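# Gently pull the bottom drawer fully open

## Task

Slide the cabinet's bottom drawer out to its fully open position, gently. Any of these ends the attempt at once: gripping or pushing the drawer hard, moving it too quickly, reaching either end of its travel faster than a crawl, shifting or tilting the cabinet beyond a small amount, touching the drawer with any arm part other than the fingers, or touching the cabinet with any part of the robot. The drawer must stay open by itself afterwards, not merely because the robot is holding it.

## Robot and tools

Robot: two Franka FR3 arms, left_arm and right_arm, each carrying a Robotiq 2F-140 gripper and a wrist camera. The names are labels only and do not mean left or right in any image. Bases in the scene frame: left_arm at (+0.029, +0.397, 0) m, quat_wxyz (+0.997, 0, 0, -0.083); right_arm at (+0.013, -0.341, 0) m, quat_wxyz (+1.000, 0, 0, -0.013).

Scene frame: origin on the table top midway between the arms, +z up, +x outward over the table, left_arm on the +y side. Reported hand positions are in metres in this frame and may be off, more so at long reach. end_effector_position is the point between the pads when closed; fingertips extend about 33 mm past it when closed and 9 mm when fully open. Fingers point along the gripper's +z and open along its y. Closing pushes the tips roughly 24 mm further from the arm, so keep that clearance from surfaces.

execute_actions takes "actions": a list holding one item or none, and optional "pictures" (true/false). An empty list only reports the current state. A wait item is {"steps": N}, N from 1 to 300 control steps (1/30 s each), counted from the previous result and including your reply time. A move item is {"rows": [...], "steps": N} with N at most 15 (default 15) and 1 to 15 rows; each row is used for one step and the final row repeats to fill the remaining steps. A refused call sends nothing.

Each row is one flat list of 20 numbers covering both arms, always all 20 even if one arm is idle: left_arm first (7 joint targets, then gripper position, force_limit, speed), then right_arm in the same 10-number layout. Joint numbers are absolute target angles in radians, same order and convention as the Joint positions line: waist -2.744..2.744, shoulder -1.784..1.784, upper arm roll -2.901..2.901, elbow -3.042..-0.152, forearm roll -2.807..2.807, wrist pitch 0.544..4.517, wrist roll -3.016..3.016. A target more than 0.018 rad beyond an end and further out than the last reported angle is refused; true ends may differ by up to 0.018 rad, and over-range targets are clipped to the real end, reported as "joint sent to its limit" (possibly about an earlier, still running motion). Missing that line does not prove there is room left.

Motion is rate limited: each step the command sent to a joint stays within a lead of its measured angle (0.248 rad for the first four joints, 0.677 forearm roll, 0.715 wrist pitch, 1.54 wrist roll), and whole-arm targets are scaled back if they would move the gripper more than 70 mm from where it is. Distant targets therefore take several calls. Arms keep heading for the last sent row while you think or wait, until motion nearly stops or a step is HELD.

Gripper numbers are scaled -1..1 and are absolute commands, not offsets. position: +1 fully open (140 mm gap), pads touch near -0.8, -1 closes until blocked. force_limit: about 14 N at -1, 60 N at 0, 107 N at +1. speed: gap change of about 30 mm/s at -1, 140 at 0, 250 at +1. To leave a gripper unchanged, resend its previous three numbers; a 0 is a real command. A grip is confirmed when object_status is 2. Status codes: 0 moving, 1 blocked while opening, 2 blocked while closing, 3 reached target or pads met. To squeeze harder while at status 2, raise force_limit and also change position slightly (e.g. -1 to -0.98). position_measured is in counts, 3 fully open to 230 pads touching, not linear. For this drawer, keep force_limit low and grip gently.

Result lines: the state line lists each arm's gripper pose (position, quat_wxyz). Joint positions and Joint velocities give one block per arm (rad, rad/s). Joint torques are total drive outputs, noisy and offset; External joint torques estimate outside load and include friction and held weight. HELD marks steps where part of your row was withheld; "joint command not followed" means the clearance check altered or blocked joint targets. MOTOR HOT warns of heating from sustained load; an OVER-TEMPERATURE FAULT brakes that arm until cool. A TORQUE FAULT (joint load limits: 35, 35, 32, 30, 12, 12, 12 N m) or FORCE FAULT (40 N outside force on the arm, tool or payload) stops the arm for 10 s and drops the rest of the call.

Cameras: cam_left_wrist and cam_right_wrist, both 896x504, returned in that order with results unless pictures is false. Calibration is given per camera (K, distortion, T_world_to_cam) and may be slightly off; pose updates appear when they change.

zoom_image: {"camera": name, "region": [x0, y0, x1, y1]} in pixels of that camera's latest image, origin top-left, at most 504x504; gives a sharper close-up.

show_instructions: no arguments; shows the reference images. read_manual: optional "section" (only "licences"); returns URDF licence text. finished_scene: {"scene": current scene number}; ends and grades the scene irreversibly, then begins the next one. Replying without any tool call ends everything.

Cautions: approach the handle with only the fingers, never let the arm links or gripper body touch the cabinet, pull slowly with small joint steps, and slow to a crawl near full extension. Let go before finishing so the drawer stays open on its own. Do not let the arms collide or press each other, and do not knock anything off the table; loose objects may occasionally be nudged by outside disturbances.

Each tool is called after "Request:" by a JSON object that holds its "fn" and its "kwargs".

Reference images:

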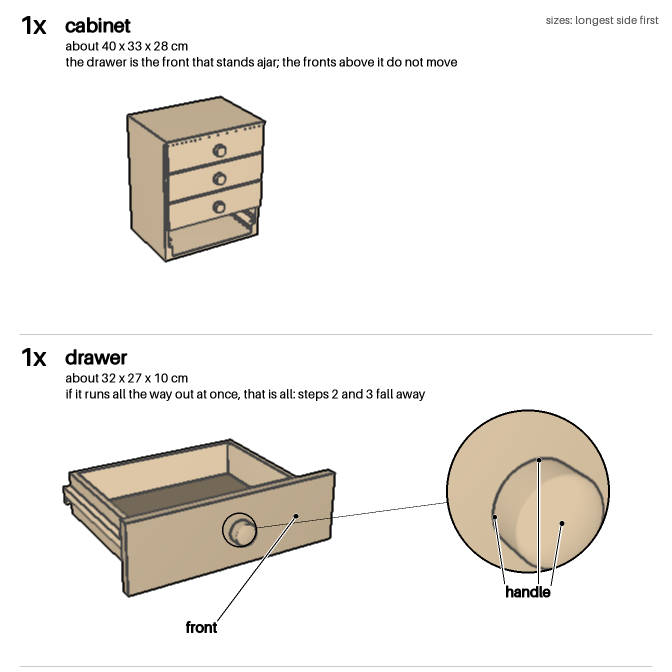

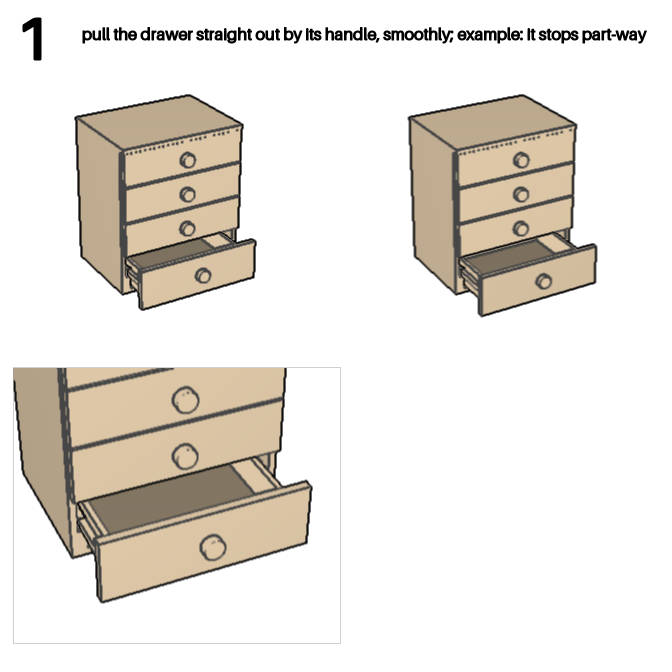

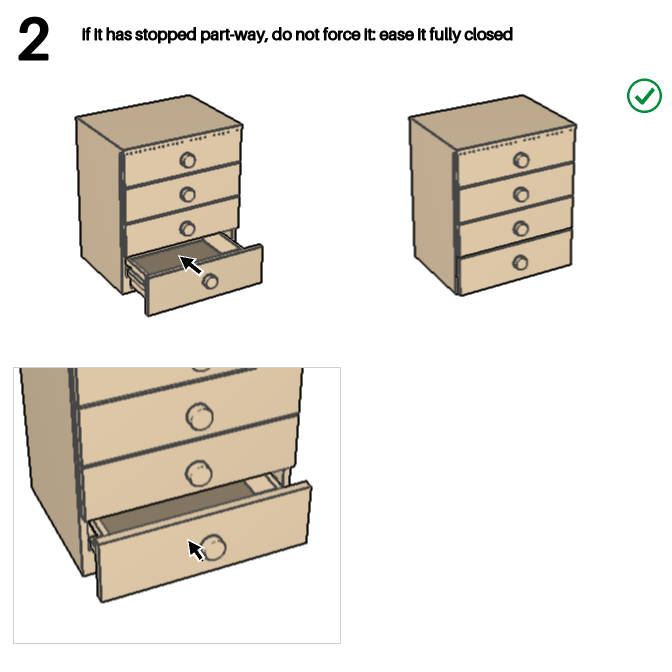

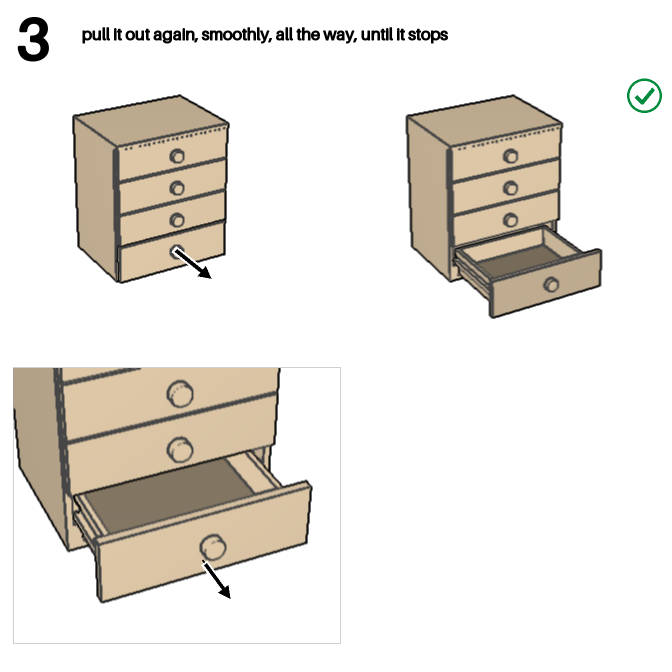

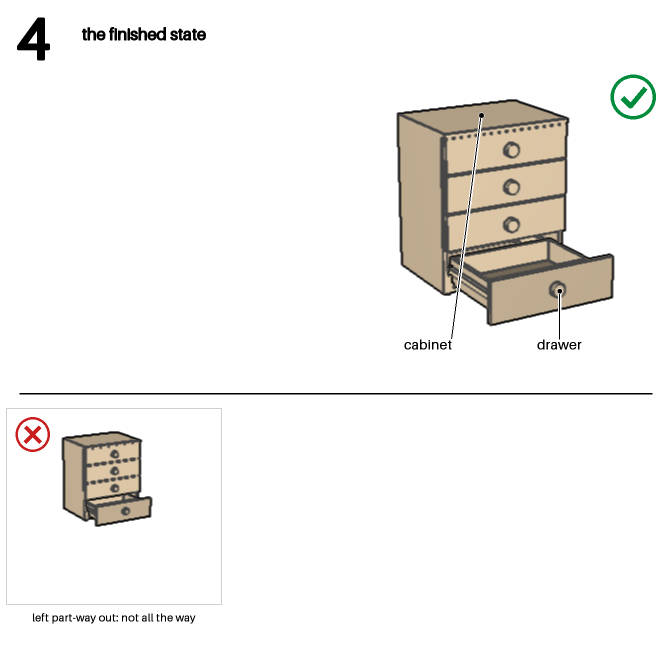

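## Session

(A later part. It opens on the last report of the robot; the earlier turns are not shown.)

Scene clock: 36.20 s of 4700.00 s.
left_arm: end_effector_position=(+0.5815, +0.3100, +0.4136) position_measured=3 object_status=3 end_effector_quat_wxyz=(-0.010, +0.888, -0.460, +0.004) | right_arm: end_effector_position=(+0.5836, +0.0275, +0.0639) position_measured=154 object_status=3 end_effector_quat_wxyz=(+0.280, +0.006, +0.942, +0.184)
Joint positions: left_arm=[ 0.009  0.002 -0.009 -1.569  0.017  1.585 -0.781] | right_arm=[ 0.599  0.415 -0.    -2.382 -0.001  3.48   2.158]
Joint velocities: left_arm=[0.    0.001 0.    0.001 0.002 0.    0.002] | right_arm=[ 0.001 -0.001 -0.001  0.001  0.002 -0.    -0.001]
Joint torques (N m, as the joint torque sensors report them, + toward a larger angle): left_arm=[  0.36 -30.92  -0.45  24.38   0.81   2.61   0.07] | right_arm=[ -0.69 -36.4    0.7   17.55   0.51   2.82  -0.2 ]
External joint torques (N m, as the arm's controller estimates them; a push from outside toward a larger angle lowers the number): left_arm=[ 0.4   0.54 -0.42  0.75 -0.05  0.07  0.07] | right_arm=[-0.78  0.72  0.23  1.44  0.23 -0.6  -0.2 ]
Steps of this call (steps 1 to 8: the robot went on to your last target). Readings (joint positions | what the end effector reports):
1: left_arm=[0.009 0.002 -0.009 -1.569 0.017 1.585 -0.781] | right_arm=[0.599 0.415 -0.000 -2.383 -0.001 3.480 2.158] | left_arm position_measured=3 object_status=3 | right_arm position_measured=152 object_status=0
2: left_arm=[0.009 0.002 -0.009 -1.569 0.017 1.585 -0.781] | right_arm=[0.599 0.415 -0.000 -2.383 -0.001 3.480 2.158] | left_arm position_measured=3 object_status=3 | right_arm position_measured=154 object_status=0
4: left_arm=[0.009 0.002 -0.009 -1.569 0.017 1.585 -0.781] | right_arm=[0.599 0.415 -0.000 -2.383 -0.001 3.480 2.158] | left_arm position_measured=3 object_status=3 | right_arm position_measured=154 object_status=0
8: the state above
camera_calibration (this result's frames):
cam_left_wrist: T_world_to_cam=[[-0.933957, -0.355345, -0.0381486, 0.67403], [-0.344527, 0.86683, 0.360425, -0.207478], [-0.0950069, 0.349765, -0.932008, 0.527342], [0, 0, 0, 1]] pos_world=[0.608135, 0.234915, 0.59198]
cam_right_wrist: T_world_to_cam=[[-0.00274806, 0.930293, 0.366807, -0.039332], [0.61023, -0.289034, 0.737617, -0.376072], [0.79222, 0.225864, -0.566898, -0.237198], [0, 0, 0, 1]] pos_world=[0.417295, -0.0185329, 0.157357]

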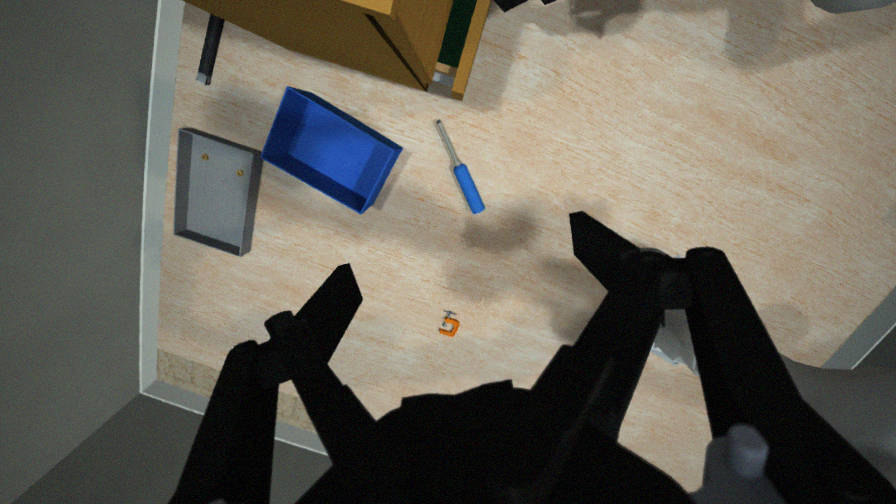

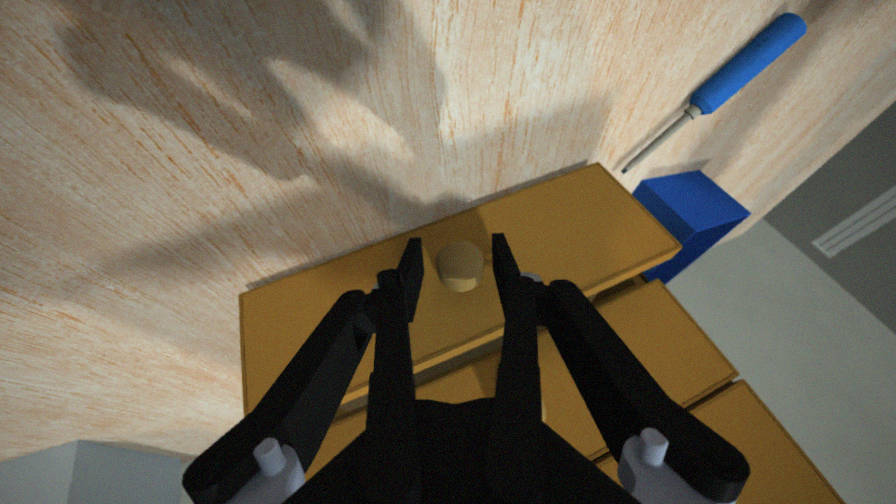

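Request:
{"fn": "execute_actions", "kwargs": {"actions": [{"rows":[[0.009,0.002,-0.009,-1.569,0.017,1.585,-0.781,1,-1,0,0.600,0.42,0,-2.38,0,3.483,2.153,-0.2,-1,-1],[0.009,0.002,-0.009,-1.569,0.017,1.585,-0.781,1,-1,0,0.601,0.422,0,-2.379,0,3.486,2.153,-0.2,-1,-1],[0.009,0.002,-0.009,-1.569,0.017,1.585,-0.781,1,-1,0,0.602,0.424,0,-2.379,0,3.489,2.153,-0.2,-1,-1],[0.009,0.002,-0.009,-1.569,0.017,1.585,-0.781,1,-1,0,0.603,0.426,0,-2.378,0,3.489,2.153,-0.2,-1,-1],[0.009,0.002,-0.009,-1.569,0.017,1.585,-0.781,1,-1,0,0.6035,0.428,0,-2.378,0,3.489,2.153,-0.3,-1,-1]],"steps":15}]}}

Request:
{"fn": "zoom_image", "kwargs": {"camera": "cam_right_wrist", "region": [380, 210, 540, 330]}}

Scene clock: 38.83 s of 4700.00 s.
left_arm: end_effector_position=(+0.5815, +0.3100, +0.4136) position_measured=3 object_status=3 end_effector_quat_wxyz=(-0.010, +0.888, -0.460, +0.004) | right_arm: end_effector_position=(+0.5817, +0.0290, +0.0589) position_measured=167 object_status=0 end_effector_quat_wxyz=(+0.278, +0.004, +0.943, +0.183)
Joint positions: left_arm=[ 0.009  0.002 -0.009 -1.569  0.017  1.585 -0.781] | right_arm=[ 0.602  0.426 -0.    -2.38  -0.001  3.485  2.158]
Joint velocities: left_arm=[0.001 0.001 0.002 0.001 0.002 0.    0.   ] | right_arm=[ 0.001  0.    -0.001 -0.    -0.001  0.003  0.   ]
Joint torques (N m, as the joint torque sensors report them, + toward a larger angle): left_arm=[  0.28 -31.02  -0.35  24.27   0.85   2.61   0.06] | right_arm=[  1.04 -36.57   0.96  17.03   0.5    3.83  -0.19]
External joint torques (N m, as the arm's controller estimates them; a push from outside toward a larger angle lowers the number): left_arm=[ 0.21  0.61 -0.42  0.53 -0.04  0.05  0.06] | right_arm=[ 0.87  0.53  0.41  1.2   0.24  0.44 -0.19]
Steps of this call (steps 1 to 15: the robot went on to your last target; steps 16 to 64: nothing new was sent; steps 65 to 79: all 15 steps of this action). Readings (joint positions | what the end effector reports):
65: left_arm=[0.009 0.002 -0.009 -1.569 0.017 1.585 -0.781] | right_arm=[0.599 0.415 -0.000 -2.382 -0.001 3.480 2.158] | left_arm position_measured=3 object_status=3 | right_arm position_measured=154 object_status=3
66: left_arm=[0.009 0.002 -0.009 -1.569 0.017 1.585 -0.781] | right_arm=[0.599 0.416 -0.000 -2.382 -0.001 3.481 2.158] | left_arm position_measured=3 object_status=3 | right_arm position_measured=154 object_status=3
68: left_arm=[0.009 0.002 -0.009 -1.569 0.017 1.585 -0.781] | right_arm=[0.600 0.419 -0.000 -2.381 -0.001 3.482 2.158] | left_arm position_measured=3 object_status=3 | right_arm position_measured=154 object_status=3
72: left_arm=[0.009 0.002 -0.009 -1.569 0.017 1.585 -0.781] | right_arm=[0.602 0.425 -0.000 -2.380 -0.001 3.484 2.158] | left_arm position_measured=3 object_status=3 | right_arm position_measured=159 object_status=0
79: the state above
camera_calibration (this result's frames):
cam_left_wrist: T_world_to_cam=[[-0.933957, -0.355345, -0.0381486, 0.67403], [-0.344527, 0.86683, 0.360425, -0.207478], [-0.0950068, 0.349765, -0.932008, 0.527342], [0, 0, 0, 1]] pos_world=[0.608135, 0.234915, 0.59198]
cam_right_wrist: T_world_to_cam=[[-0.00503524, 0.931019, 0.364935, -0.0374979], [0.61339, -0.285344, 0.736431, -0.372616], [0.789764, 0.227556, -0.569641, -0.237363], [0, 0, 0, 1]] pos_world=[0.415831, -0.0173991, 0.152878]

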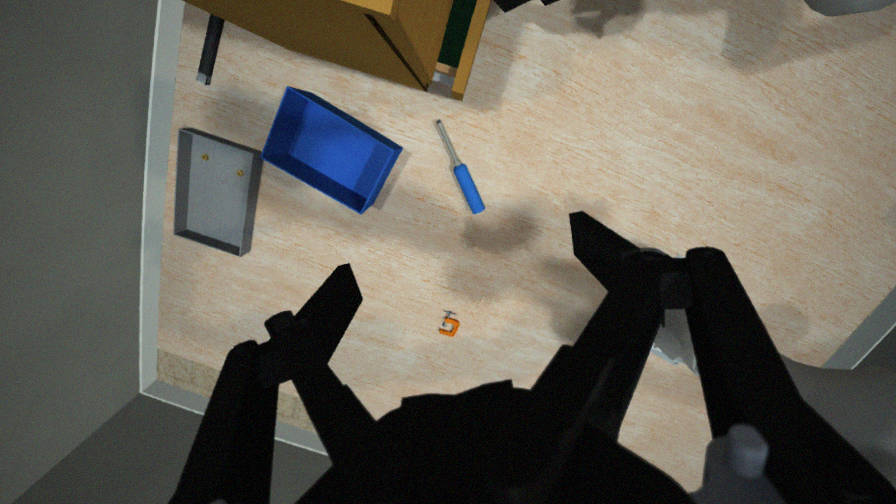

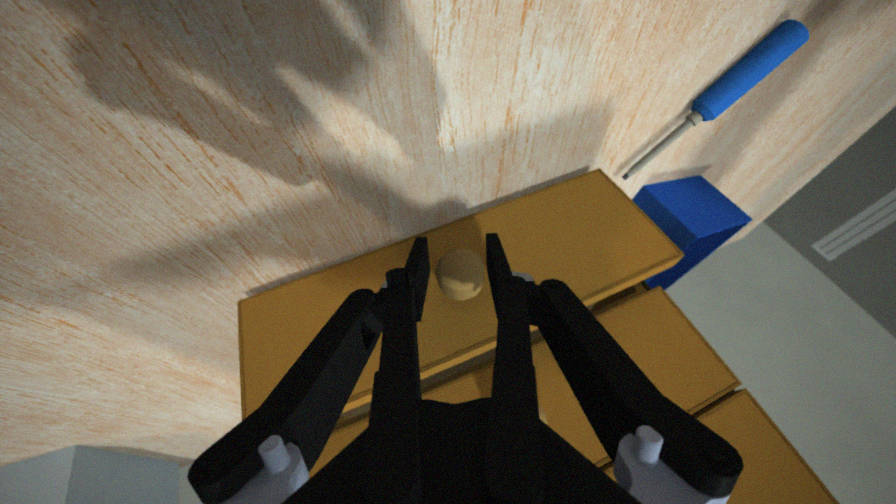

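Region (380, 210, 540, 330) of cam_right_wrist's 896x504 image, scaled by 3.150, with more detail than that image has; it fills the top 378 rows of this view, and the rest is white.

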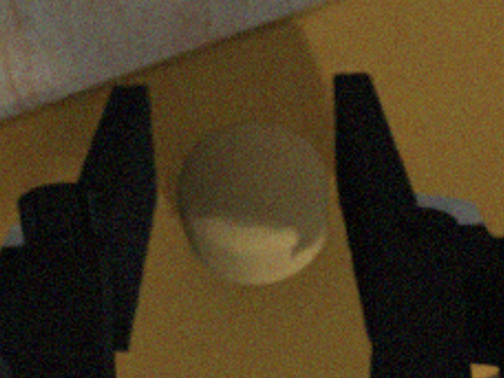

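Request:
{"fn": "execute_actions", "kwargs": {"actions": [{"rows":[[0.009,0.002,-0.009,-1.569,0.017,1.585,-0.781,1,-1,0,0.6035,0.43,0,-2.375,0,3.479,2.153,-0.3,-1,-1],[0.009,0.002,-0.009,-1.569,0.017,1.585,-0.781,1,-1,0,0.6035,0.431,0,-2.372,0,3.479,2.153,-0.3,-1,-1],[0.009,0.002,-0.009,-1.569,0.017,1.585,-0.781,1,-1,0,0.6035,0.432,0,-2.37,0,3.479,2.153,-0.3,-1,-1],[0.009,0.002,-0.009,-1.569,0.017,1.585,-0.781,1,-1,0,0.6035,0.433,0,-2.368,0,3.479,2.153,-0.3,-1,-1],[0.009,0.002,-0.009,-1.569,0.017,1.585,-0.781,1,-1,0,0.6035,0.433,0,-2.368,0,3.479,2.153,-0.3,-1,-1],[0.009,0.002,-0.009,-1.569,0.017,1.585,-0.781,1,-1,0,0.6035,0.433,0,-2.368,0,3.479,2.153,-0.3,-1,-1],[0.009,0.002,-0.009,-1.569,0.017,1.585,-0.781,1,-1,0,0.6035,0.433,0,-2.368,0,3.479,2.153,-0.3,-1,-1],[0.009,0.002,-0.009,-1.569,0.017,1.585,-0.781,1,-1,0,0.6035,0.433,0,-2.368,0,3.479,2.153,-1,-1,-1]],"steps":15}], "pictures": false}}

Request:
{"fn": "execute_actions", "kwargs": {"actions": [{"steps":12}]}}

Scene clock: 41.47 s of 4700.00 s.
left_arm: end_effector_position=(+0.5815, +0.3100, +0.4136) position_measured=3 object_status=3 end_effector_quat_wxyz=(-0.010, +0.888, -0.460, +0.004) | right_arm: end_effector_position=(+0.5840, +0.0317, +0.0597) position_measured=178 object_status=0 end_effector_quat_wxyz=(+0.279, +0.003, +0.942, +0.184)
Joint positions: left_arm=[ 0.009  0.002 -0.009 -1.569  0.017  1.585 -0.781] | right_arm=[ 0.604  0.43   0.    -2.37  -0.001  3.482  2.157]
Joint velocities: left_arm=[-0.001  0.001 -0.     0.001 -0.    -0.     0.   ] | right_arm=[-0.011 -0.    -0.008 -0.     0.001 -0.014 -0.004]
Joint torques (N m, as the joint torque sensors report them, + toward a larger angle): left_arm=[  0.33 -30.84  -0.41  24.3    0.85   2.61   0.06] | right_arm=[ -0.17 -36.58   0.99  17.5    0.45   3.26  -0.15]
External joint torques (N m, as the arm's controller estimates them; a push from outside toward a larger angle lowers the number): left_arm=[ 0.46  0.8  -0.28  0.55 -0.01  0.05  0.06] | right_arm=[-0.29  0.98  0.41  1.43  0.18 -0.22 -0.15]
Steps of this call (steps 1 to 15: the robot went on to your last target; steps 16 to 64: nothing new was sent; steps 65 to 79: all 15 steps of this action). Readings (joint positions | what the end effector reports):
65: left_arm=[0.009 0.002 -0.009 -1.569 0.017 1.585 -0.781] | right_arm=[0.602 0.426 -0.000 -2.379 -0.001 3.486 2.158] | left_arm position_measured=3 object_status=3 | right_arm position_measured=167 object_status=3
66: left_arm=[0.009 0.002 -0.009 -1.569 0.017 1.585 -0.781] | right_arm=[0.602 0.427 -0.000 -2.378 -0.001 3.485 2.158] | left_arm position_measured=3 object_status=3 | right_arm position_measured=167 object_status=3
68: left_arm=[0.009 0.002 -0.009 -1.569 0.017 1.585 -0.781] | right_arm=[0.602 0.429 -0.000 -2.374 -0.001 3.484 2.158] | left_arm position_measured=3 object_status=3 | right_arm position_measured=167 object_status=3
72: left_arm=[0.009 0.002 -0.009 -1.569 0.017 1.585 -0.781] | right_arm=[0.602 0.430 -0.000 -2.371 -0.001 3.483 2.158] | left_arm position_measured=3 object_status=3 | right_arm position_measured=167 object_status=0
79: the state above

Scene clock: 41.87 s of 4700.00 s.
left_arm: end_effector_position=(+0.5815, +0.3100, +0.4136) position_measured=3 object_status=3 end_effector_quat_wxyz=(-0.010, +0.888, -0.460, +0.004) | right_arm: end_effector_position=(+0.5843, +0.0309, +0.0595) position_measured=183 object_status=2 end_effector_quat_wxyz=(+0.279, +0.003, +0.943, +0.183)
Joint positions: left_arm=[ 0.009  0.002 -0.009 -1.569  0.017  1.585 -0.781] | right_arm=[ 0.603  0.43  -0.    -2.37  -0.001  3.481  2.156]
Joint velocities: left_arm=[-0.002 -0.001  0.002  0.    -0.    -0.    -0.001] | right_arm=[-0.    -0.    -0.    -0.001 -0.001  0.001 -0.   ]
Joint torques (N m, as the joint torque sensors report them, + toward a larger angle): left_arm=[  0.46 -30.66  -0.37  24.22   0.83   2.61   0.05] | right_arm=[  0.66 -36.82   1.19  17.74   0.48   3.06  -0.13]
External joint torques (N m, as the arm's controller estimates them; a push from outside toward a larger angle lowers the number): left_arm=[ 0.38  0.91 -0.45  0.51 -0.05  0.05  0.05] | right_arm=[ 0.62  0.64  0.75  1.73  0.2  -0.35 -0.13]
Steps of this call (steps 1 to 12: the robot went on to your last target). Readings (joint positions | what the end effector reports):
1: left_arm=[0.009 0.002 -0.009 -1.569 0.017 1.585 -0.781] | right_arm=[0.603 0.430 -0.000 -2.370 -0.001 3.481 2.157] | left_arm position_measured=3 object_status=3 | right_arm position_measured=180 object_status=0
2: left_arm=[0.009 0.002 -0.009 -1.569 0.017 1.585 -0.781] | right_arm=[0.603 0.430 -0.000 -2.370 -0.001 3.481 2.157] | left_arm position_measured=3 object_status=3 | right_arm position_measured=181 object_status=0
4: left_arm=[0.009 0.002 -0.009 -1.569 0.017 1.585 -0.781] | right_arm=[0.603 0.430 -0.000 -2.370 -0.001 3.481 2.157] | left_arm position_measured=3 object_status=3 | right_arm position_measured=183 object_status=0
8: left_arm=[0.009 0.002 -0.009 -1.569 0.017 1.585 -0.781] | right_arm=[0.603 0.430 -0.000 -2.370 -0.001 3.481 2.156] | left_arm position_measured=3 object_status=3 | right_arm position_measured=183 object_status=2
12: the state above
camera_calibration (this result's frames):
cam_left_wrist: T_world_to_cam=[[-0.933957, -0.355345, -0.0381485, 0.67403], [-0.344527, 0.86683, 0.360425, -0.207478], [-0.0950068, 0.349765, -0.932008, 0.527342], [0, 0, 0, 1]] pos_world=[0.608135, 0.234915, 0.59198]
cam_right_wrist: T_world_to_cam=[[-0.00705176, 0.931113, 0.364663, -0.0382951], [0.612612, -0.284204, 0.737519, -0.373757], [0.790352, 0.228597, -0.568407, -0.23998], [0, 0, 0, 1]] pos_world=[0.418367, -0.0157074, 0.153212]

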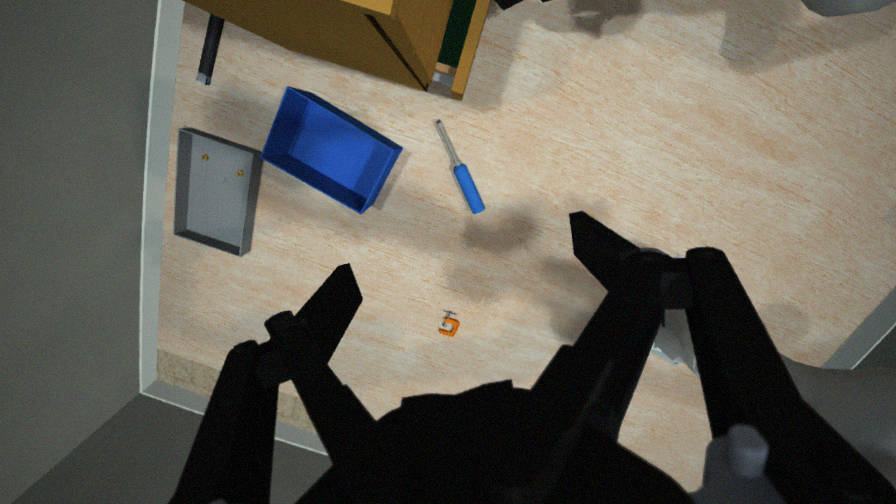

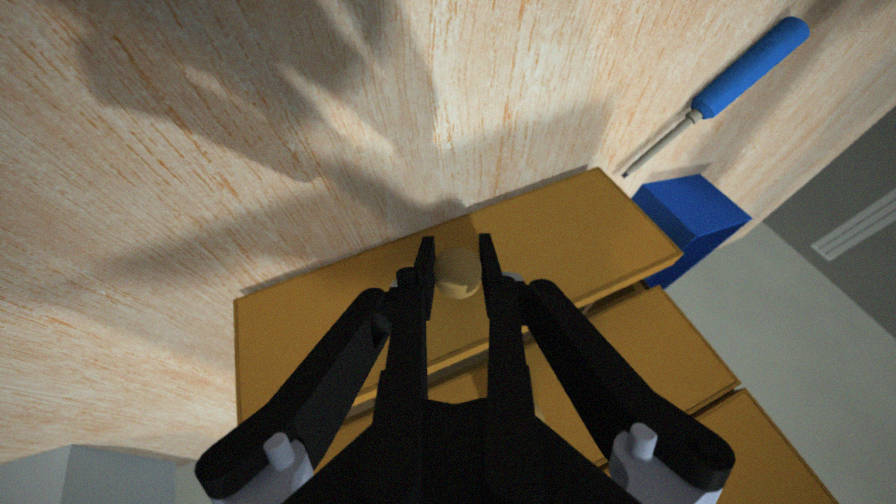

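Request:
{"fn": "execute_actions", "kwargs": {"actions": [{"rows":[[0.009,0.002,-0.009,-1.569,0.017,1.585,-0.781,1,-1,0,0.604,0.429,0,-2.372,0,3.482,2.16,-1,-1,-1],[0.009,0.002,-0.009,-1.569,0.017,1.585,-0.781,1,-1,0,0.6046,0.4262,0,-2.376,0,3.483,2.16,-1,-1,-1],[0.009,0.002,-0.009,-1.569,0.017,1.585,-0.781,1,-1,0,0.6052,0.4244,0,-2.3788,0,3.483,2.161,-1,-1,-1],[0.009,0.002,-0.009,-1.569,0.017,1.585,-0.781,1,-1,0,0.6059,0.4226,0,-2.3814,0,3.484,2.162,-1,-1,-1],[0.009,0.002,-0.009,-1.569,0.017,1.585,-0.781,1,-1,0,0.6066,0.4208,0,-2.384,0,3.484,2.163,-1,-1,-1],[0.009,0.002,-0.009,-1.569,0.017,1.585,-0.781,1,-1,0,0.6073,0.419,0,-2.3867,0,3.485,2.164,-1,-1,-1],[0.009,0.002,-0.009,-1.569,0.017,1.585,-0.781,1,-1,0,0.608,0.4173,0,-2.3893,0,3.485,2.165,-1,-1,-1],[0.009,0.002,-0.009,-1.569,0.017,1.585,-0.781,1,-1,0,0.6087,0.4155,0,-2.3919,0,3.486,2.166,-1,-1,-1]],"steps":14}], "pictures": false}}

Scene clock: 47.20 s of 4700.00 s.
left_arm: end_effector_position=(+0.5815, +0.3100, +0.4136) position_measured=3 object_status=3 end_effector_quat_wxyz=(-0.010, +0.888, -0.460, +0.004) | right_arm: end_effector_position=(+0.5782, +0.0301, +0.0597) position_measured=183 object_status=2 end_effector_quat_wxyz=(+0.277, +0.003, +0.943, +0.183)
Joint positions: left_arm=[ 0.009  0.002 -0.009 -1.569  0.017  1.585 -0.781] | right_arm=[ 0.607  0.419 -0.    -2.387 -0.001  3.484  2.159]
Joint velocities: left_arm=[ 0.    -0.001 -0.001  0.    -0.002  0.     0.   ] | right_arm=[ 0.001 -0.003  0.001 -0.004 -0.     0.002  0.005]
Joint torques (N m, as the joint torque sensors report them, + toward a larger angle): left_arm=[  0.29 -30.75  -0.45  24.01   0.82   2.62   0.07] | right_arm=[  1.99 -40.09   1.16  14.31   0.46   3.53   0.35]
External joint torques (N m, as the arm's controller estimates them; a push from outside toward a larger angle lowers the number): left_arm=[ 0.24  0.75 -0.5   0.35 -0.05  0.07  0.07] | right_arm=[ 1.92 -3.05  0.71 -1.66  0.18  0.11  0.35]
Steps of this call (steps 1 to 15: the robot went on to your last target; steps 16 to 90: nothing new was sent; then 1.87 s passed at rest; steps 91 to 104: all 14 steps of this action). Readings (joint positions | what the end effector reports):
91: left_arm=[0.009 0.002 -0.009 -1.569 0.017 1.585 -0.781] | right_arm=[0.603 0.430 -0.000 -2.370 -0.001 3.481 2.156] | left_arm position_measured=3 object_status=3 | right_arm position_measured=183 object_status=2
92: left_arm=[0.009 0.002 -0.009 -1.569 0.017 1.585 -0.781] | right_arm=[0.603 0.430 -0.000 -2.371 -0.001 3.481 2.156] | left_arm position_measured=3 object_status=3 | right_arm position_measured=183 object_status=2
94: left_arm=[0.009 0.002 -0.009 -1.569 0.017 1.585 -0.781] | right_arm=[0.603 0.428 -0.000 -2.373 -0.001 3.482 2.156] | left_arm position_measured=3 object_status=3 | right_arm position_measured=183 object_status=2
98: left_arm=[0.009 0.002 -0.009 -1.569 0.017 1.585 -0.781] | right_arm=[0.606 0.422 -0.000 -2.382 -0.001 3.483 2.157] | left_arm position_measured=3 object_status=3 | right_arm position_measured=183 object_status=2
104: the state above

Request:
{"fn": "execute_actions", "kwargs": {"actions": [{"rows":[[0.009,0.002,-0.009,-1.569,0.017,1.585,-0.781,1,-1,0,0.6094,0.4138,0,-2.3946,0,3.486,2.167,-1,-1,-1],[0.009,0.002,-0.009,-1.569,0.017,1.585,-0.781,1,-1,0,0.6101,0.412,0,-2.3972,0,3.486,2.168,-1,-1,-1],[0.009,0.002,-0.009,-1.569,0.017,1.585,-0.781,1,-1,0,0.6108,0.4102,0,-2.3998,0,3.486,2.169,-1,-1,-1],[0.009,0.002,-0.009,-1.569,0.017,1.585,-0.781,1,-1,0,0.6115,0.4085,0,-2.4025,0,3.487,2.17,-1,-1,-1],[0.009,0.002,-0.009,-1.569,0.017,1.585,-0.781,1,-1,0,0.6122,0.4067,0,-2.4051,0,3.487,2.171,-1,-1,-1],[0.009,0.002,-0.009,-1.569,0.017,1.585,-0.781,1,-1,0,0.6129,0.4049,0,-2.4077,0,3.487,2.172,-1,-1,-1],[0.009,0.002,-0.009,-1.569,0.017,1.585,-0.781,1,-1,0,0.6136,0.4031,0,-2.4104,0,3.488,2.172,-1,-1,-1],[0.009,0.002,-0.009,-1.569,0.017,1.585,-0.781,1,-1,0,0.6143,0.4014,0,-2.413,0,3.488,2.173,-1,-1,-1]],"steps":13}], "pictures": false}}

Scene clock: 49.23 s of 4700.00 s.
left_arm: end_effector_position=(+0.5815, +0.3100, +0.4136) position_measured=3 object_status=3 end_effector_quat_wxyz=(-0.010, +0.888, -0.460, +0.004) | right_arm: end_effector_position=(+0.5706, +0.0293, +0.0599) position_measured=183 object_status=2 end_effector_quat_wxyz=(+0.274, +0.003, +0.944, +0.183)
Joint positions: left_arm=[ 0.009  0.002 -0.009 -1.569  0.017  1.585 -0.781] | right_arm=[ 0.612  0.405 -0.    -2.408 -0.001  3.486  2.164]
Joint velocities: left_arm=[-0.     0.    -0.001 -0.     0.001  0.001  0.002] | right_arm=[ 0.002 -0.005 -0.001 -0.009 -0.     0.003  0.007]
Joint torques (N m, as the joint torque sensors report them, + toward a larger angle): left_arm=[  0.55 -30.73  -0.56  24.29   0.88   2.6    0.08] | right_arm=[  2.04 -39.34   1.12  14.31   0.47   3.46   0.44]
External joint torques (N m, as the arm's controller estimates them; a push from outside toward a larger angle lowers the number): left_arm=[ 0.63  0.78 -0.48  0.61  0.02  0.05  0.08] | right_arm=[ 2.19 -2.98  0.88 -1.44  0.17  0.07  0.43]
Steps of this call (steps 1 to 15: the robot went on to your last target; steps 16 to 48: nothing new was sent; steps 49 to 61: all 13 steps of this action). Readings (joint positions | what the end effector reports):
49: left_arm=[0.009 0.002 -0.009 -1.569 0.017 1.585 -0.781] | right_arm=[0.607 0.418 -0.000 -2.388 -0.001 3.484 2.159] | left_arm position_measured=3 object_status=3 | right_arm position_measured=183 object_status=2
50: left_arm=[0.009 0.002 -0.009 -1.569 0.017 1.585 -0.781] | right_arm=[0.607 0.418 -0.000 -2.390 -0.001 3.484 2.160] | left_arm position_measured=3 object_status=3 | right_arm position_measured=183 object_status=2
52: left_arm=[0.009 0.002 -0.009 -1.569 0.017 1.585 -0.781] | right_arm=[0.608 0.415 -0.000 -2.393 -0.001 3.485 2.160] | left_arm position_measured=3 object_status=3 | right_arm position_measured=183 object_status=2
56: left_arm=[0.009 0.002 -0.009 -1.569 0.017 1.585 -0.781] | right_arm=[0.611 0.408 -0.000 -2.403 -0.001 3.486 2.162] | left_arm position_measured=3 object_status=3 | right_arm position_measured=183 object_status=2
61: the state above

Request:
{"fn": "execute_actions", "kwargs": {"actions": [{"rows":[[0.009,0.002,-0.009,-1.569,0.017,1.585,-0.781,1,-1,0,0.615,0.3996,0,-2.4156,0,3.488,2.174,-1,-1,-1],[0.009,0.002,-0.009,-1.569,0.017,1.585,-0.781,1,-1,0,0.6157,0.3978,0,-2.4182,0,3.488,2.175,-1,-1,-1],[0.009,0.002,-0.009,-1.569,0.017,1.585,-0.781,1,-1,0,0.6164,0.3961,0,-2.4209,0,3.488,2.176,-1,-1,-1],[0.009,0.002,-0.009,-1.569,0.017,1.585,-0.781,1,-1,0,0.6171,0.3943,0,-2.4235,0,3.489,2.176,-1,-1,-1],[0.009,0.002,-0.009,-1.569,0.017,1.585,-0.781,1,-1,0,0.6178,0.3925,0,-2.4261,0,3.489,2.177,-1,-1,-1],[0.009,0.002,-0.009,-1.569,0.017,1.585,-0.781,1,-1,0,0.6185,0.3908,0,-2.4288,0,3.489,2.178,-1,-1,-1],[0.009,0.002,-0.009,-1.569,0.017,1.585,-0.781,1,-1,0,0.6192,0.389,0,-2.4314,0,3.489,2.178,-1,-1,-1],[0.009,0.002,-0.009,-1.569,0.017,1.585,-0.781,1,-1,0,0.6199,0.3872,0,-2.434,0,3.489,2.179,-1,-1,-1]],"steps":13}], "pictures": false}}

Scene clock: 51.03 s of 4700.00 s.
left_arm: end_effector_position=(+0.5815, +0.3100, +0.4136) position_measured=3 object_status=3 end_effector_quat_wxyz=(-0.010, +0.888, -0.460, +0.004) | right_arm: end_effector_position=(+0.5629, +0.0284, +0.0601) position_measured=183 object_status=2 end_effector_quat_wxyz=(+0.272, +0.003, +0.945, +0.184)
Joint positions: left_arm=[ 0.009  0.002 -0.009 -1.569  0.017  1.585 -0.781] | right_arm=[ 0.617  0.39  -0.    -2.429 -0.001  3.488  2.169]
Joint velocities: left_arm=[-0.     0.001 -0.    -0.     0.001  0.001  0.001] | right_arm=[ 0.002 -0.006 -0.    -0.008  0.001  0.001  0.007]
Joint torques (N m, as the joint torque sensors report them, + toward a larger angle): left_arm=[  0.43 -30.7   -0.32  24.27   0.82   2.61   0.06] | right_arm=[  1.97 -38.9    1.06  13.1    0.46   3.48   0.43]
External joint torques (N m, as the arm's controller estimates them; a push from outside toward a larger angle lowers the number): left_arm=[ 0.44  0.79 -0.31  0.6  -0.05  0.05  0.06] | right_arm=[ 2.01 -2.85  0.73 -2.65  0.18  0.07  0.43]
Steps of this call (steps 1 to 15: the robot went on to your last target; steps 16 to 41: nothing new was sent; steps 42 to 54: all 13 steps of this action). Readings (joint positions | what the end effector reports):
42: left_arm=[0.009 0.002 -0.009 -1.569 0.017 1.585 -0.781] | right_arm=[0.612 0.404 -0.000 -2.410 -0.001 3.487 2.165] | left_arm position_measured=3 object_status=3 | right_arm position_measured=183 object_status=2
43: left_arm=[0.009 0.002 -0.009 -1.569 0.017 1.585 -0.781] | right_arm=[0.612 0.403 -0.000 -2.411 -0.001 3.487 2.165] | left_arm position_measured=3 object_status=3 | right_arm position_measured=183 object_status=2
45: left_arm=[0.009 0.002 -0.009 -1.569 0.017 1.585 -0.781] | right_arm=[0.613 0.401 -0.000 -2.415 -0.001 3.487 2.166] | left_arm position_measured=3 object_status=3 | right_arm position_measured=183 object_status=2
49: left_arm=[0.009 0.002 -0.009 -1.569 0.017 1.585 -0.781] | right_arm=[0.616 0.394 -0.000 -2.424 -0.001 3.487 2.168] | left_arm position_measured=3 object_status=3 | right_arm position_measured=183 object_status=2
54: the state above

Request:
{"fn": "execute_actions", "kwargs": {"actions": [{"rows":[[0.009,0.002,-0.009,-1.569,0.017,1.585,-0.781,1,-1,0,0.6206,0.3855,0,-2.4366,0,3.49,2.18,-1,-1,-1],[0.009,0.002,-0.009,-1.569,0.017,1.585,-0.781,1,-1,0,0.6213,0.3837,0,-2.4393,0,3.49,2.18,-1,-1,-1],[0.009,0.002,-0.009,-1.569,0.017,1.585,-0.781,1,-1,0,0.622,0.3819,0,-2.4419,0,3.49,2.181,-1,-1,-1],[0.009,0.002,-0.009,-1.569,0.017,1.585,-0.781,1,-1,0,0.6227,0.3801,0,-2.4445,0,3.49,2.182,-1,-1,-1],[0.009,0.002,-0.009,-1.569,0.017,1.585,-0.781,1,-1,0,0.6234,0.3784,0,-2.4472,0,3.49,2.182,-1,-1,-1],[0.009,0.002,-0.009,-1.569,0.017,1.585,-0.781,1,-1,0,0.6241,0.3766,0,-2.4498,0,3.491,2.183,-1,-1,-1],[0.009,0.002,-0.009,-1.569,0.017,1.585,-0.781,1,-1,0,0.6248,0.3748,0,-2.4524,0,3.491,2.183,-1,-1,-1],[0.009,0.002,-0.009,-1.569,0.017,1.585,-0.781,1,-1,0,0.6255,0.3731,0,-2.455,0,3.491,2.184,-1,-1,-1]],"steps":13}], "pictures": false}}

Scene clock: 52.87 s of 4700.00 s.
left_arm: end_effector_position=(+0.5815, +0.3100, +0.4136) position_measured=3 object_status=3 end_effector_quat_wxyz=(-0.010, +0.888, -0.460, +0.004) | right_arm: end_effector_position=(+0.5552, +0.0274, +0.0603) position_measured=183 object_status=2 end_effector_quat_wxyz=(+0.269, +0.003, +0.946, +0.184)
Joint positions: left_arm=[ 0.009  0.002 -0.009 -1.569  0.017  1.585 -0.781] | right_arm=[ 0.623  0.376 -0.    -2.45  -0.001  3.49   2.174]
Joint velocities: left_arm=[ 0.    -0.001  0.     0.001 -0.001  0.001  0.002] | right_arm=[ 0.003 -0.006  0.001 -0.009  0.001  0.002  0.007]
Joint torques (N m, as the joint torque sensors report them, + toward a larger angle): left_arm=[  0.24 -30.56  -0.37  24.31   0.82   2.63   0.04] | right_arm=[  1.58 -37.13   1.24  12.51   0.46   3.43   0.49]
External joint torques (N m, as the arm's controller estimates them; a push from outside toward a larger angle lowers the number): left_arm=[ 0.21  1.15 -0.41  0.54 -0.06  0.06  0.05] | right_arm=[ 1.7  -1.69  1.01 -3.1   0.17  0.02  0.48]
Steps of this call (steps 1 to 15: the robot went on to your last target; steps 16 to 42: nothing new was sent; steps 43 to 55: all 13 steps of this action). Readings (joint positions | what the end effector reports):
43: left_arm=[0.009 0.002 -0.009 -1.569 0.017 1.585 -0.781] | right_arm=[0.617 0.390 -0.000 -2.430 -0.001 3.488 2.171] | left_arm position_measured=3 object_status=3 | right_arm position_measured=183 object_status=2
44: left_arm=[0.009 0.002 -0.009 -1.569 0.017 1.585 -0.781] | right_arm=[0.618 0.389 -0.000 -2.432 -0.001 3.488 2.171] | left_arm position_measured=3 object_status=3 | right_arm position_measured=183 object_status=2
46: left_arm=[0.009 0.002 -0.009 -1.569 0.017 1.585 -0.781] | right_arm=[0.619 0.386 -0.000 -2.435 -0.001 3.488 2.171] | left_arm position_measured=3 object_status=3 | right_arm position_measured=183 object_status=2
50: left_arm=[0.009 0.002 -0.009 -1.569 0.017 1.585 -0.781] | right_arm=[0.621 0.380 -0.000 -2.445 -0.001 3.489 2.173] | left_arm position_measured=3 object_status=3 | right_arm position_measured=183 object_status=2
55: the state above

Request:
{"fn": "execute_actions", "kwargs": {"actions": [{"rows":[[0.009,0.002,-0.009,-1.569,0.017,1.585,-0.781,1,-1,0,0.6262,0.3713,0,-2.4577,0,3.491,2.185,-1,-1,-1],[0.009,0.002,-0.009,-1.569,0.017,1.585,-0.781,1,-1,0,0.6269,0.3695,0,-2.4603,0,3.491,2.185,-1,-1,-1],[0.009,0.002,-0.009,-1.569,0.017,1.585,-0.781,1,-1,0,0.6276,0.3678,0,-2.4629,0,3.491,2.186,-1,-1,-1],[0.009,0.002,-0.009,-1.569,0.017,1.585,-0.781,1,-1,0,0.6283,0.366,0,-2.4655,0,3.491,2.186,-1,-1,-1],[0.009,0.002,-0.009,-1.569,0.017,1.585,-0.781,1,-1,0,0.629,0.3642,0,-2.4682,0,3.491,2.187,-1,-1,-1],[0.009,0.002,-0.009,-1.569,0.017,1.585,-0.781,1,-1,0,0.6297,0.3624,0,-2.4708,0,3.492,2.188,-1,-1,-1],[0.009,0.002,-0.009,-1.569,0.017,1.585,-0.781,1,-1,0,0.6304,0.3607,0,-2.4734,0,3.492,2.188,-1,-1,-1],[0.009,0.002,-0.009,-1.569,0.017,1.585,-0.781,1,-1,0,0.6311,0.3589,0,-2.476,0,3.492,2.189,-1,-1,-1]],"steps":13}]}}

Scene clock: 54.30 s of 4700.00 s.
left_arm: end_effector_position=(+0.5815, +0.3100, +0.4136) position_measured=3 object_status=3 end_effector_quat_wxyz=(-0.010, +0.888, -0.460, +0.004) | right_arm: end_effector_position=(+0.5473, +0.0265, +0.0605) position_measured=183 object_status=2 end_effector_quat_wxyz=(+0.266, +0.002, +0.946, +0.184)
Joint positions: left_arm=[ 0.009  0.002 -0.009 -1.569  0.017  1.585 -0.781] | right_arm=[ 0.628  0.362 -0.    -2.471 -0.001  3.491  2.179]
Joint velocities: left_arm=[ 0.001 -0.     0.001  0.    -0.001  0.     0.001] | right_arm=[ 0.001 -0.005  0.001 -0.009  0.     0.001  0.007]
Joint torques (N m, as the joint torque sensors report them, + toward a larger angle): left_arm=[  0.28 -30.85  -0.41  24.23   0.86   2.6    0.08] | right_arm=[  2.2  -36.68   1.1   13.11   0.45   3.46   0.41]
External joint torques (N m, as the arm's controller estimates them; a push from outside toward a larger angle lowers the number): left_arm=[ 0.2   0.75 -0.49  0.53 -0.02  0.05  0.08] | right_arm=[ 2.29 -1.98  0.84 -2.29  0.17  0.08  0.41]
Steps of this call (steps 1 to 15: the robot went on to your last target; steps 16 to 30: nothing new was sent; steps 31 to 43: all 13 steps of this action). Readings (joint positions | what the end effector reports):
31: left_arm=[0.009 0.002 -0.009 -1.569 0.017 1.585 -0.781] | right_arm=[0.623 0.376 -0.000 -2.451 -0.001 3.490 2.175] | left_arm position_measured=3 object_status=3 | right_arm position_measured=183 object_status=2
32: left_arm=[0.009 0.002 -0.009 -1.569 0.017 1.585 -0.781] | right_arm=[0.623 0.375 -0.000 -2.453 -0.001 3.490 2.175] | left_arm position_measured=3 object_status=3 | right_arm position_measured=183 object_status=2
34: left_arm=[0.009 0.002 -0.009 -1.569 0.017 1.585 -0.781] | right_arm=[0.624 0.372 -0.000 -2.456 -0.001 3.490 2.176] | left_arm position_measured=3 object_status=3 | right_arm position_measured=183 object_status=2
38: left_arm=[0.009 0.002 -0.009 -1.569 0.017 1.585 -0.781] | right_arm=[0.627 0.365 -0.000 -2.466 -0.001 3.491 2.177] | left_arm position_measured=3 object_status=3 | right_arm position_measured=183 object_status=2
43: the state above
camera_calibration (this result's frames):
cam_left_wrist: T_world_to_cam=[[-0.933957, -0.355344, -0.0381487, 0.67403], [-0.344527, 0.86683, 0.360425, -0.207478], [-0.0950067, 0.349765, -0.932008, 0.527342], [0, 0, 0, 1]] pos_world=[0.608135, 0.234915, 0.59198]
cam_right_wrist: T_world_to_cam=[[-0.0042592, 0.931309, 0.364206, -0.0363086], [0.634077, -0.279115, 0.721139, -0.364015], [0.773258, 0.234006, -0.589333, -0.198708], [0, 0, 0, 1]] pos_world=[0.384311, -0.0212886, 0.158624]

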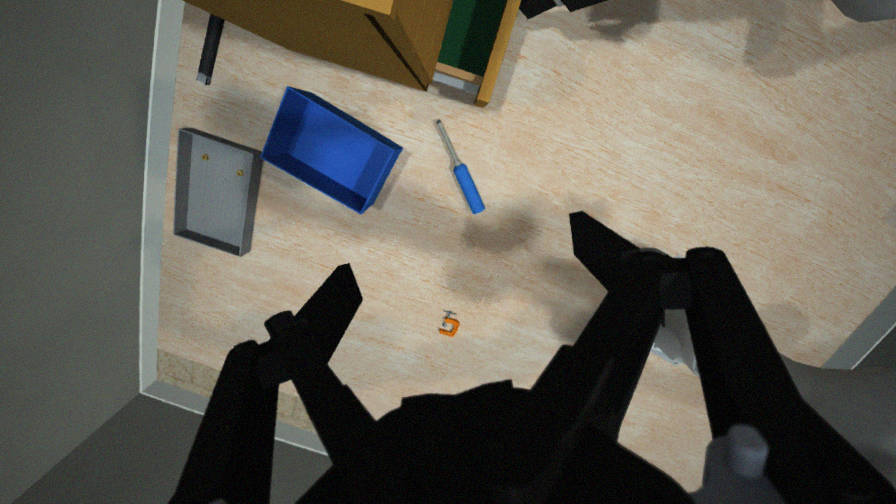

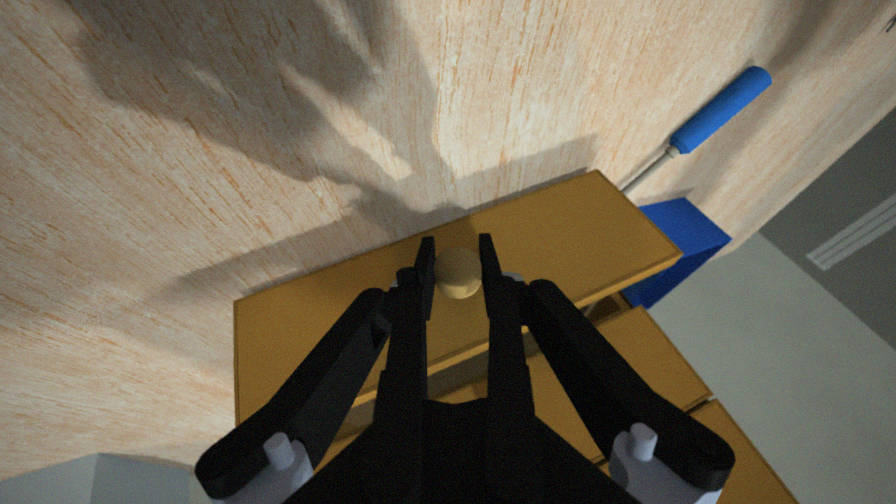

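Request:
{"fn": "execute_actions", "kwargs": {"actions": [{"rows":[[0.009,0.002,-0.009,-1.569,0.017,1.585,-0.781,1,-1,0,0.6318,0.3572,0,-2.4785,0,3.492,2.19,-1,-1,-1],[0.009,0.002,-0.009,-1.569,0.017,1.585,-0.781,1,-1,0,0.6325,0.3554,0,-2.481,0,3.492,2.19,-1,-1,-1],[0.009,0.002,-0.009,-1.569,0.017,1.585,-0.781,1,-1,0,0.6332,0.3537,0,-2.4835,0,3.492,2.191,-1,-1,-1],[0.009,0.002,-0.009,-1.569,0.017,1.585,-0.781,1,-1,0,0.6339,0.3519,0,-2.486,0,3.492,2.191,-1,-1,-1],[0.009,0.002,-0.009,-1.569,0.017,1.585,-0.781,1,-1,0,0.6346,0.3502,0,-2.4885,0,3.492,2.192,-1,-1,-1],[0.009,0.002,-0.009,-1.569,0.017,1.585,-0.781,1,-1,0,0.6353,0.3484,0,-2.491,0,3.492,2.193,-1,-1,-1],[0.009,0.002,-0.009,-1.569,0.017,1.585,-0.781,1,-1,0,0.636,0.3467,0,-2.4935,0,3.492,2.193,-1,-1,-1],[0.009,0.002,-0.009,-1.569,0.017,1.585,-0.781,1,-1,0,0.6367,0.3449,0,-2.496,0,3.492,2.194,-1,-1,-1]],"steps":13}], "pictures": false}}

Scene clock: 55.97 s of 4700.00 s.
left_arm: end_effector_position=(+0.5815, +0.3100, +0.4136) position_measured=3 object_status=3 end_effector_quat_wxyz=(-0.010, +0.888, -0.460, +0.004) | right_arm: end_effector_position=(+0.5425, +0.0257, +0.0612) position_measured=183 object_status=2 end_effector_quat_wxyz=(+0.264, +0.003, +0.947, +0.185)
Joint positions: left_arm=[ 0.009  0.002 -0.009 -1.569  0.017  1.585 -0.781] | right_arm=[ 0.632  0.351 -0.001 -2.485 -0.001  3.493  2.185]
Joint velocities: left_arm=[-0.     0.001 -0.001 -0.001  0.    -0.    -0.001] | right_arm=[ 0.    -0.003 -0.    -0.004 -0.     0.002  0.01 ]
Joint torques (N m, as the joint torque sensors report them, + toward a larger angle): left_arm=[  0.46 -30.7   -0.44  24.41   0.85   2.61   0.08] | right_arm=[  3.39 -38.38   1.34   9.19   0.33   3.12   0.34]
External joint torques (N m, as the arm's controller estimates them; a push from outside toward a larger angle lowers the number): left_arm=[ 0.47  0.79 -0.44  0.74 -0.02  0.06  0.08] | right_arm=[ 3.43 -3.93  1.05 -6.18  0.06 -0.27  0.33]
Steps of this call (steps 1 to 15: the robot went on to your last target; steps 16 to 37: nothing new was sent; steps 38 to 50: all 13 steps of this action). Readings (joint positions | what the end effector reports):
38: left_arm=[0.009 0.002 -0.009 -1.569 0.017 1.585 -0.781] | right_arm=[0.628 0.361 -0.000 -2.472 -0.001 3.492 2.180] | left_arm position_measured=3 object_status=3 | right_arm position_measured=183 object_status=2
39: left_arm=[0.009 0.002 -0.009 -1.569 0.017 1.585 -0.781] | right_arm=[0.629 0.360 -0.000 -2.473 -0.001 3.492 2.180] | left_arm position_measured=3 object_status=3 | right_arm position_measured=183 object_status=2
41: left_arm=[0.009 0.002 -0.009 -1.569 0.017 1.585 -0.781] | right_arm=[0.630 0.358 -0.000 -2.477 -0.001 3.492 2.181] | left_arm position_measured=3 object_status=3 | right_arm position_measured=183 object_status=2
45: left_arm=[0.009 0.002 -0.009 -1.569 0.017 1.585 -0.781] | right_arm=[0.632 0.353 -0.001 -2.483 -0.001 3.492 2.183] | left_arm position_measured=3 object_status=3 | right_arm position_measured=183 object_status=2
50: the state above

Request:
{"fn": "execute_actions", "kwargs": {"actions": [{"rows":[[0.009,0.002,-0.009,-1.569,0.017,1.585,-0.781,1,-1,0,0.635,0.3484,0,-2.491,0,3.492,2.185,-1,-1,-1],[0.009,0.002,-0.009,-1.569,0.017,1.585,-0.781,1,-1,0,0.633,0.3519,0,-2.486,0,3.492,2.18,-1,-1,-1],[0.009,0.002,-0.009,-1.569,0.017,1.585,-0.781,1,-1,0,0.6315,0.3554,0,-2.481,0,3.491,2.176,-1,-1,-1],[0.009,0.002,-0.009,-1.569,0.017,1.585,-0.781,1,-1,0,0.6307,0.3572,0,-2.4785,0,3.49,2.173,-1,-1,-1],[0.009,0.002,-0.009,-1.569,0.017,1.585,-0.781,1,-1,0,0.63,0.3589,0,-2.476,0,3.49,2.172,-1,-1,-1],[0.009,0.002,-0.009,-1.569,0.017,1.585,-0.781,1,-1,0,0.629,0.3616,0,-2.472,0,3.49,2.171,-1,-1,-1],[0.009,0.002,-0.009,-1.569,0.017,1.585,-0.781,1,-1,0,0.628,0.3642,0,-2.4682,0,3.49,2.17,-1,-1,-1],[0.009,0.002,-0.009,-1.569,0.017,1.585,-0.781,1,-1,0,0.627,0.3669,0,-2.4642,0,3.489,2.169,-1,-1,-1],[0.009,0.002,-0.009,-1.569,0.017,1.585,-0.781,1,-1,0,0.626,0.3695,0,-2.4603,0,3.489,2.168,-1,-1,-1],[0.009,0.002,-0.009,-1.569,0.017,1.585,-0.781,1,-1,0,0.625,0.3722,0,-2.4564,0,3.489,2.167,-1,-1,-1],[0.009,0.002,-0.009,-1.569,0.017,1.585,-0.781,1,-1,0,0.624,0.3748,0,-2.4524,0,3.488,2.167,-1,-1,-1],[0.009,0.002,-0.009,-1.569,0.017,1.585,-0.781,1,-1,0,0.623,0.3775,0,-2.4485,0,3.488,2.166,-1,-1,-1],[0.009,0.002,-0.009,-1.569,0.017,1.585,-0.781,1,-1,0,0.622,0.3801,0,-2.4445,0,3.488,2.165,-1,-1,-1],[0.009,0.002,-0.009,-1.569,0.017,1.585,-0.781,1,-1,0,0.621,0.3828,0,-2.4406,0,3.487,2.164,-1,-1,-1],[0.009,0.002,-0.009,-1.569,0.017,1.585,-0.781,1,-1,0,0.62,0.3855,0,-2.4366,0,3.487,2.163,-1,-1,-1]],"steps":15}], "pictures": false}}

Scene clock: 58.70 s of 4700.00 s.
left_arm: end_effector_position=(+0.5815, +0.3100, +0.4136) position_measured=3 object_status=3 end_effector_quat_wxyz=(-0.010, +0.888, -0.460, +0.004) | right_arm: end_effector_position=(+0.5559, +0.0273, +0.0608) position_measured=183 object_status=2 end_effector_quat_wxyz=(+0.269, +0.004, +0.945, +0.184)
Joint positions: left_arm=[ 0.009  0.002 -0.009 -1.569  0.017  1.585 -0.781] | right_arm=[ 0.623  0.376 -0.001 -2.45  -0.001  3.49   2.176]
Joint velocities: left_arm=[-0.001 -0.    -0.001  0.     0.    -0.     0.001] | right_arm=[-0.03   0.078 -0.     0.116 -0.    -0.009 -0.024]
Joint torques (N m, as the joint torque sensors report them, + toward a larger angle): left_arm=[  0.43 -30.85  -0.4   24.37   0.83   2.61   0.07] | right_arm=[ -0.07 -33.58   1.79  18.36   0.43   3.08  -0.35]
External joint torques (N m, as the arm's controller estimates them; a push from outside toward a larger angle lowers the number): left_arm=[ 0.5   0.75 -0.33  0.64 -0.04  0.05  0.07] | right_arm=[-0.27  2.31  1.44  3.27  0.16 -0.32 -0.36]
Steps of this call (steps 1 to 15: the robot went on to your last target; steps 16 to 67: nothing new was sent; steps 68 to 82: all 15 steps of this action). Readings (joint positions | what the end effector reports):
68: left_arm=[0.009 0.002 -0.009 -1.569 0.017 1.585 -0.781] | right_arm=[0.633 0.351 -0.001 -2.486 -0.001 3.494 2.187] | left_arm position_measured=3 object_status=3 | right_arm position_measured=183 object_status=2
69: left_arm=[0.009 0.002 -0.009 -1.569 0.017 1.585 -0.781] | right_arm=[0.633 0.352 -0.001 -2.485 -0.001 3.494 2.186] | left_arm position_measured=3 object_status=3 | right_arm position_measured=183 object_status=2
71: left_arm=[0.009 0.002 -0.009 -1.569 0.017 1.585 -0.781] | right_arm=[0.632 0.352 -0.001 -2.484 -0.001 3.494 2.185] | left_arm position_measured=3 object_status=3 | right_arm position_measured=183 object_status=2
75: left_arm=[0.009 0.002 -0.009 -1.569 0.017 1.585 -0.781] | right_arm=[0.630 0.358 -0.001 -2.476 -0.001 3.493 2.181] | left_arm position_measured=3 object_status=3 | right_arm position_measured=183 object_status=2
82: the state above


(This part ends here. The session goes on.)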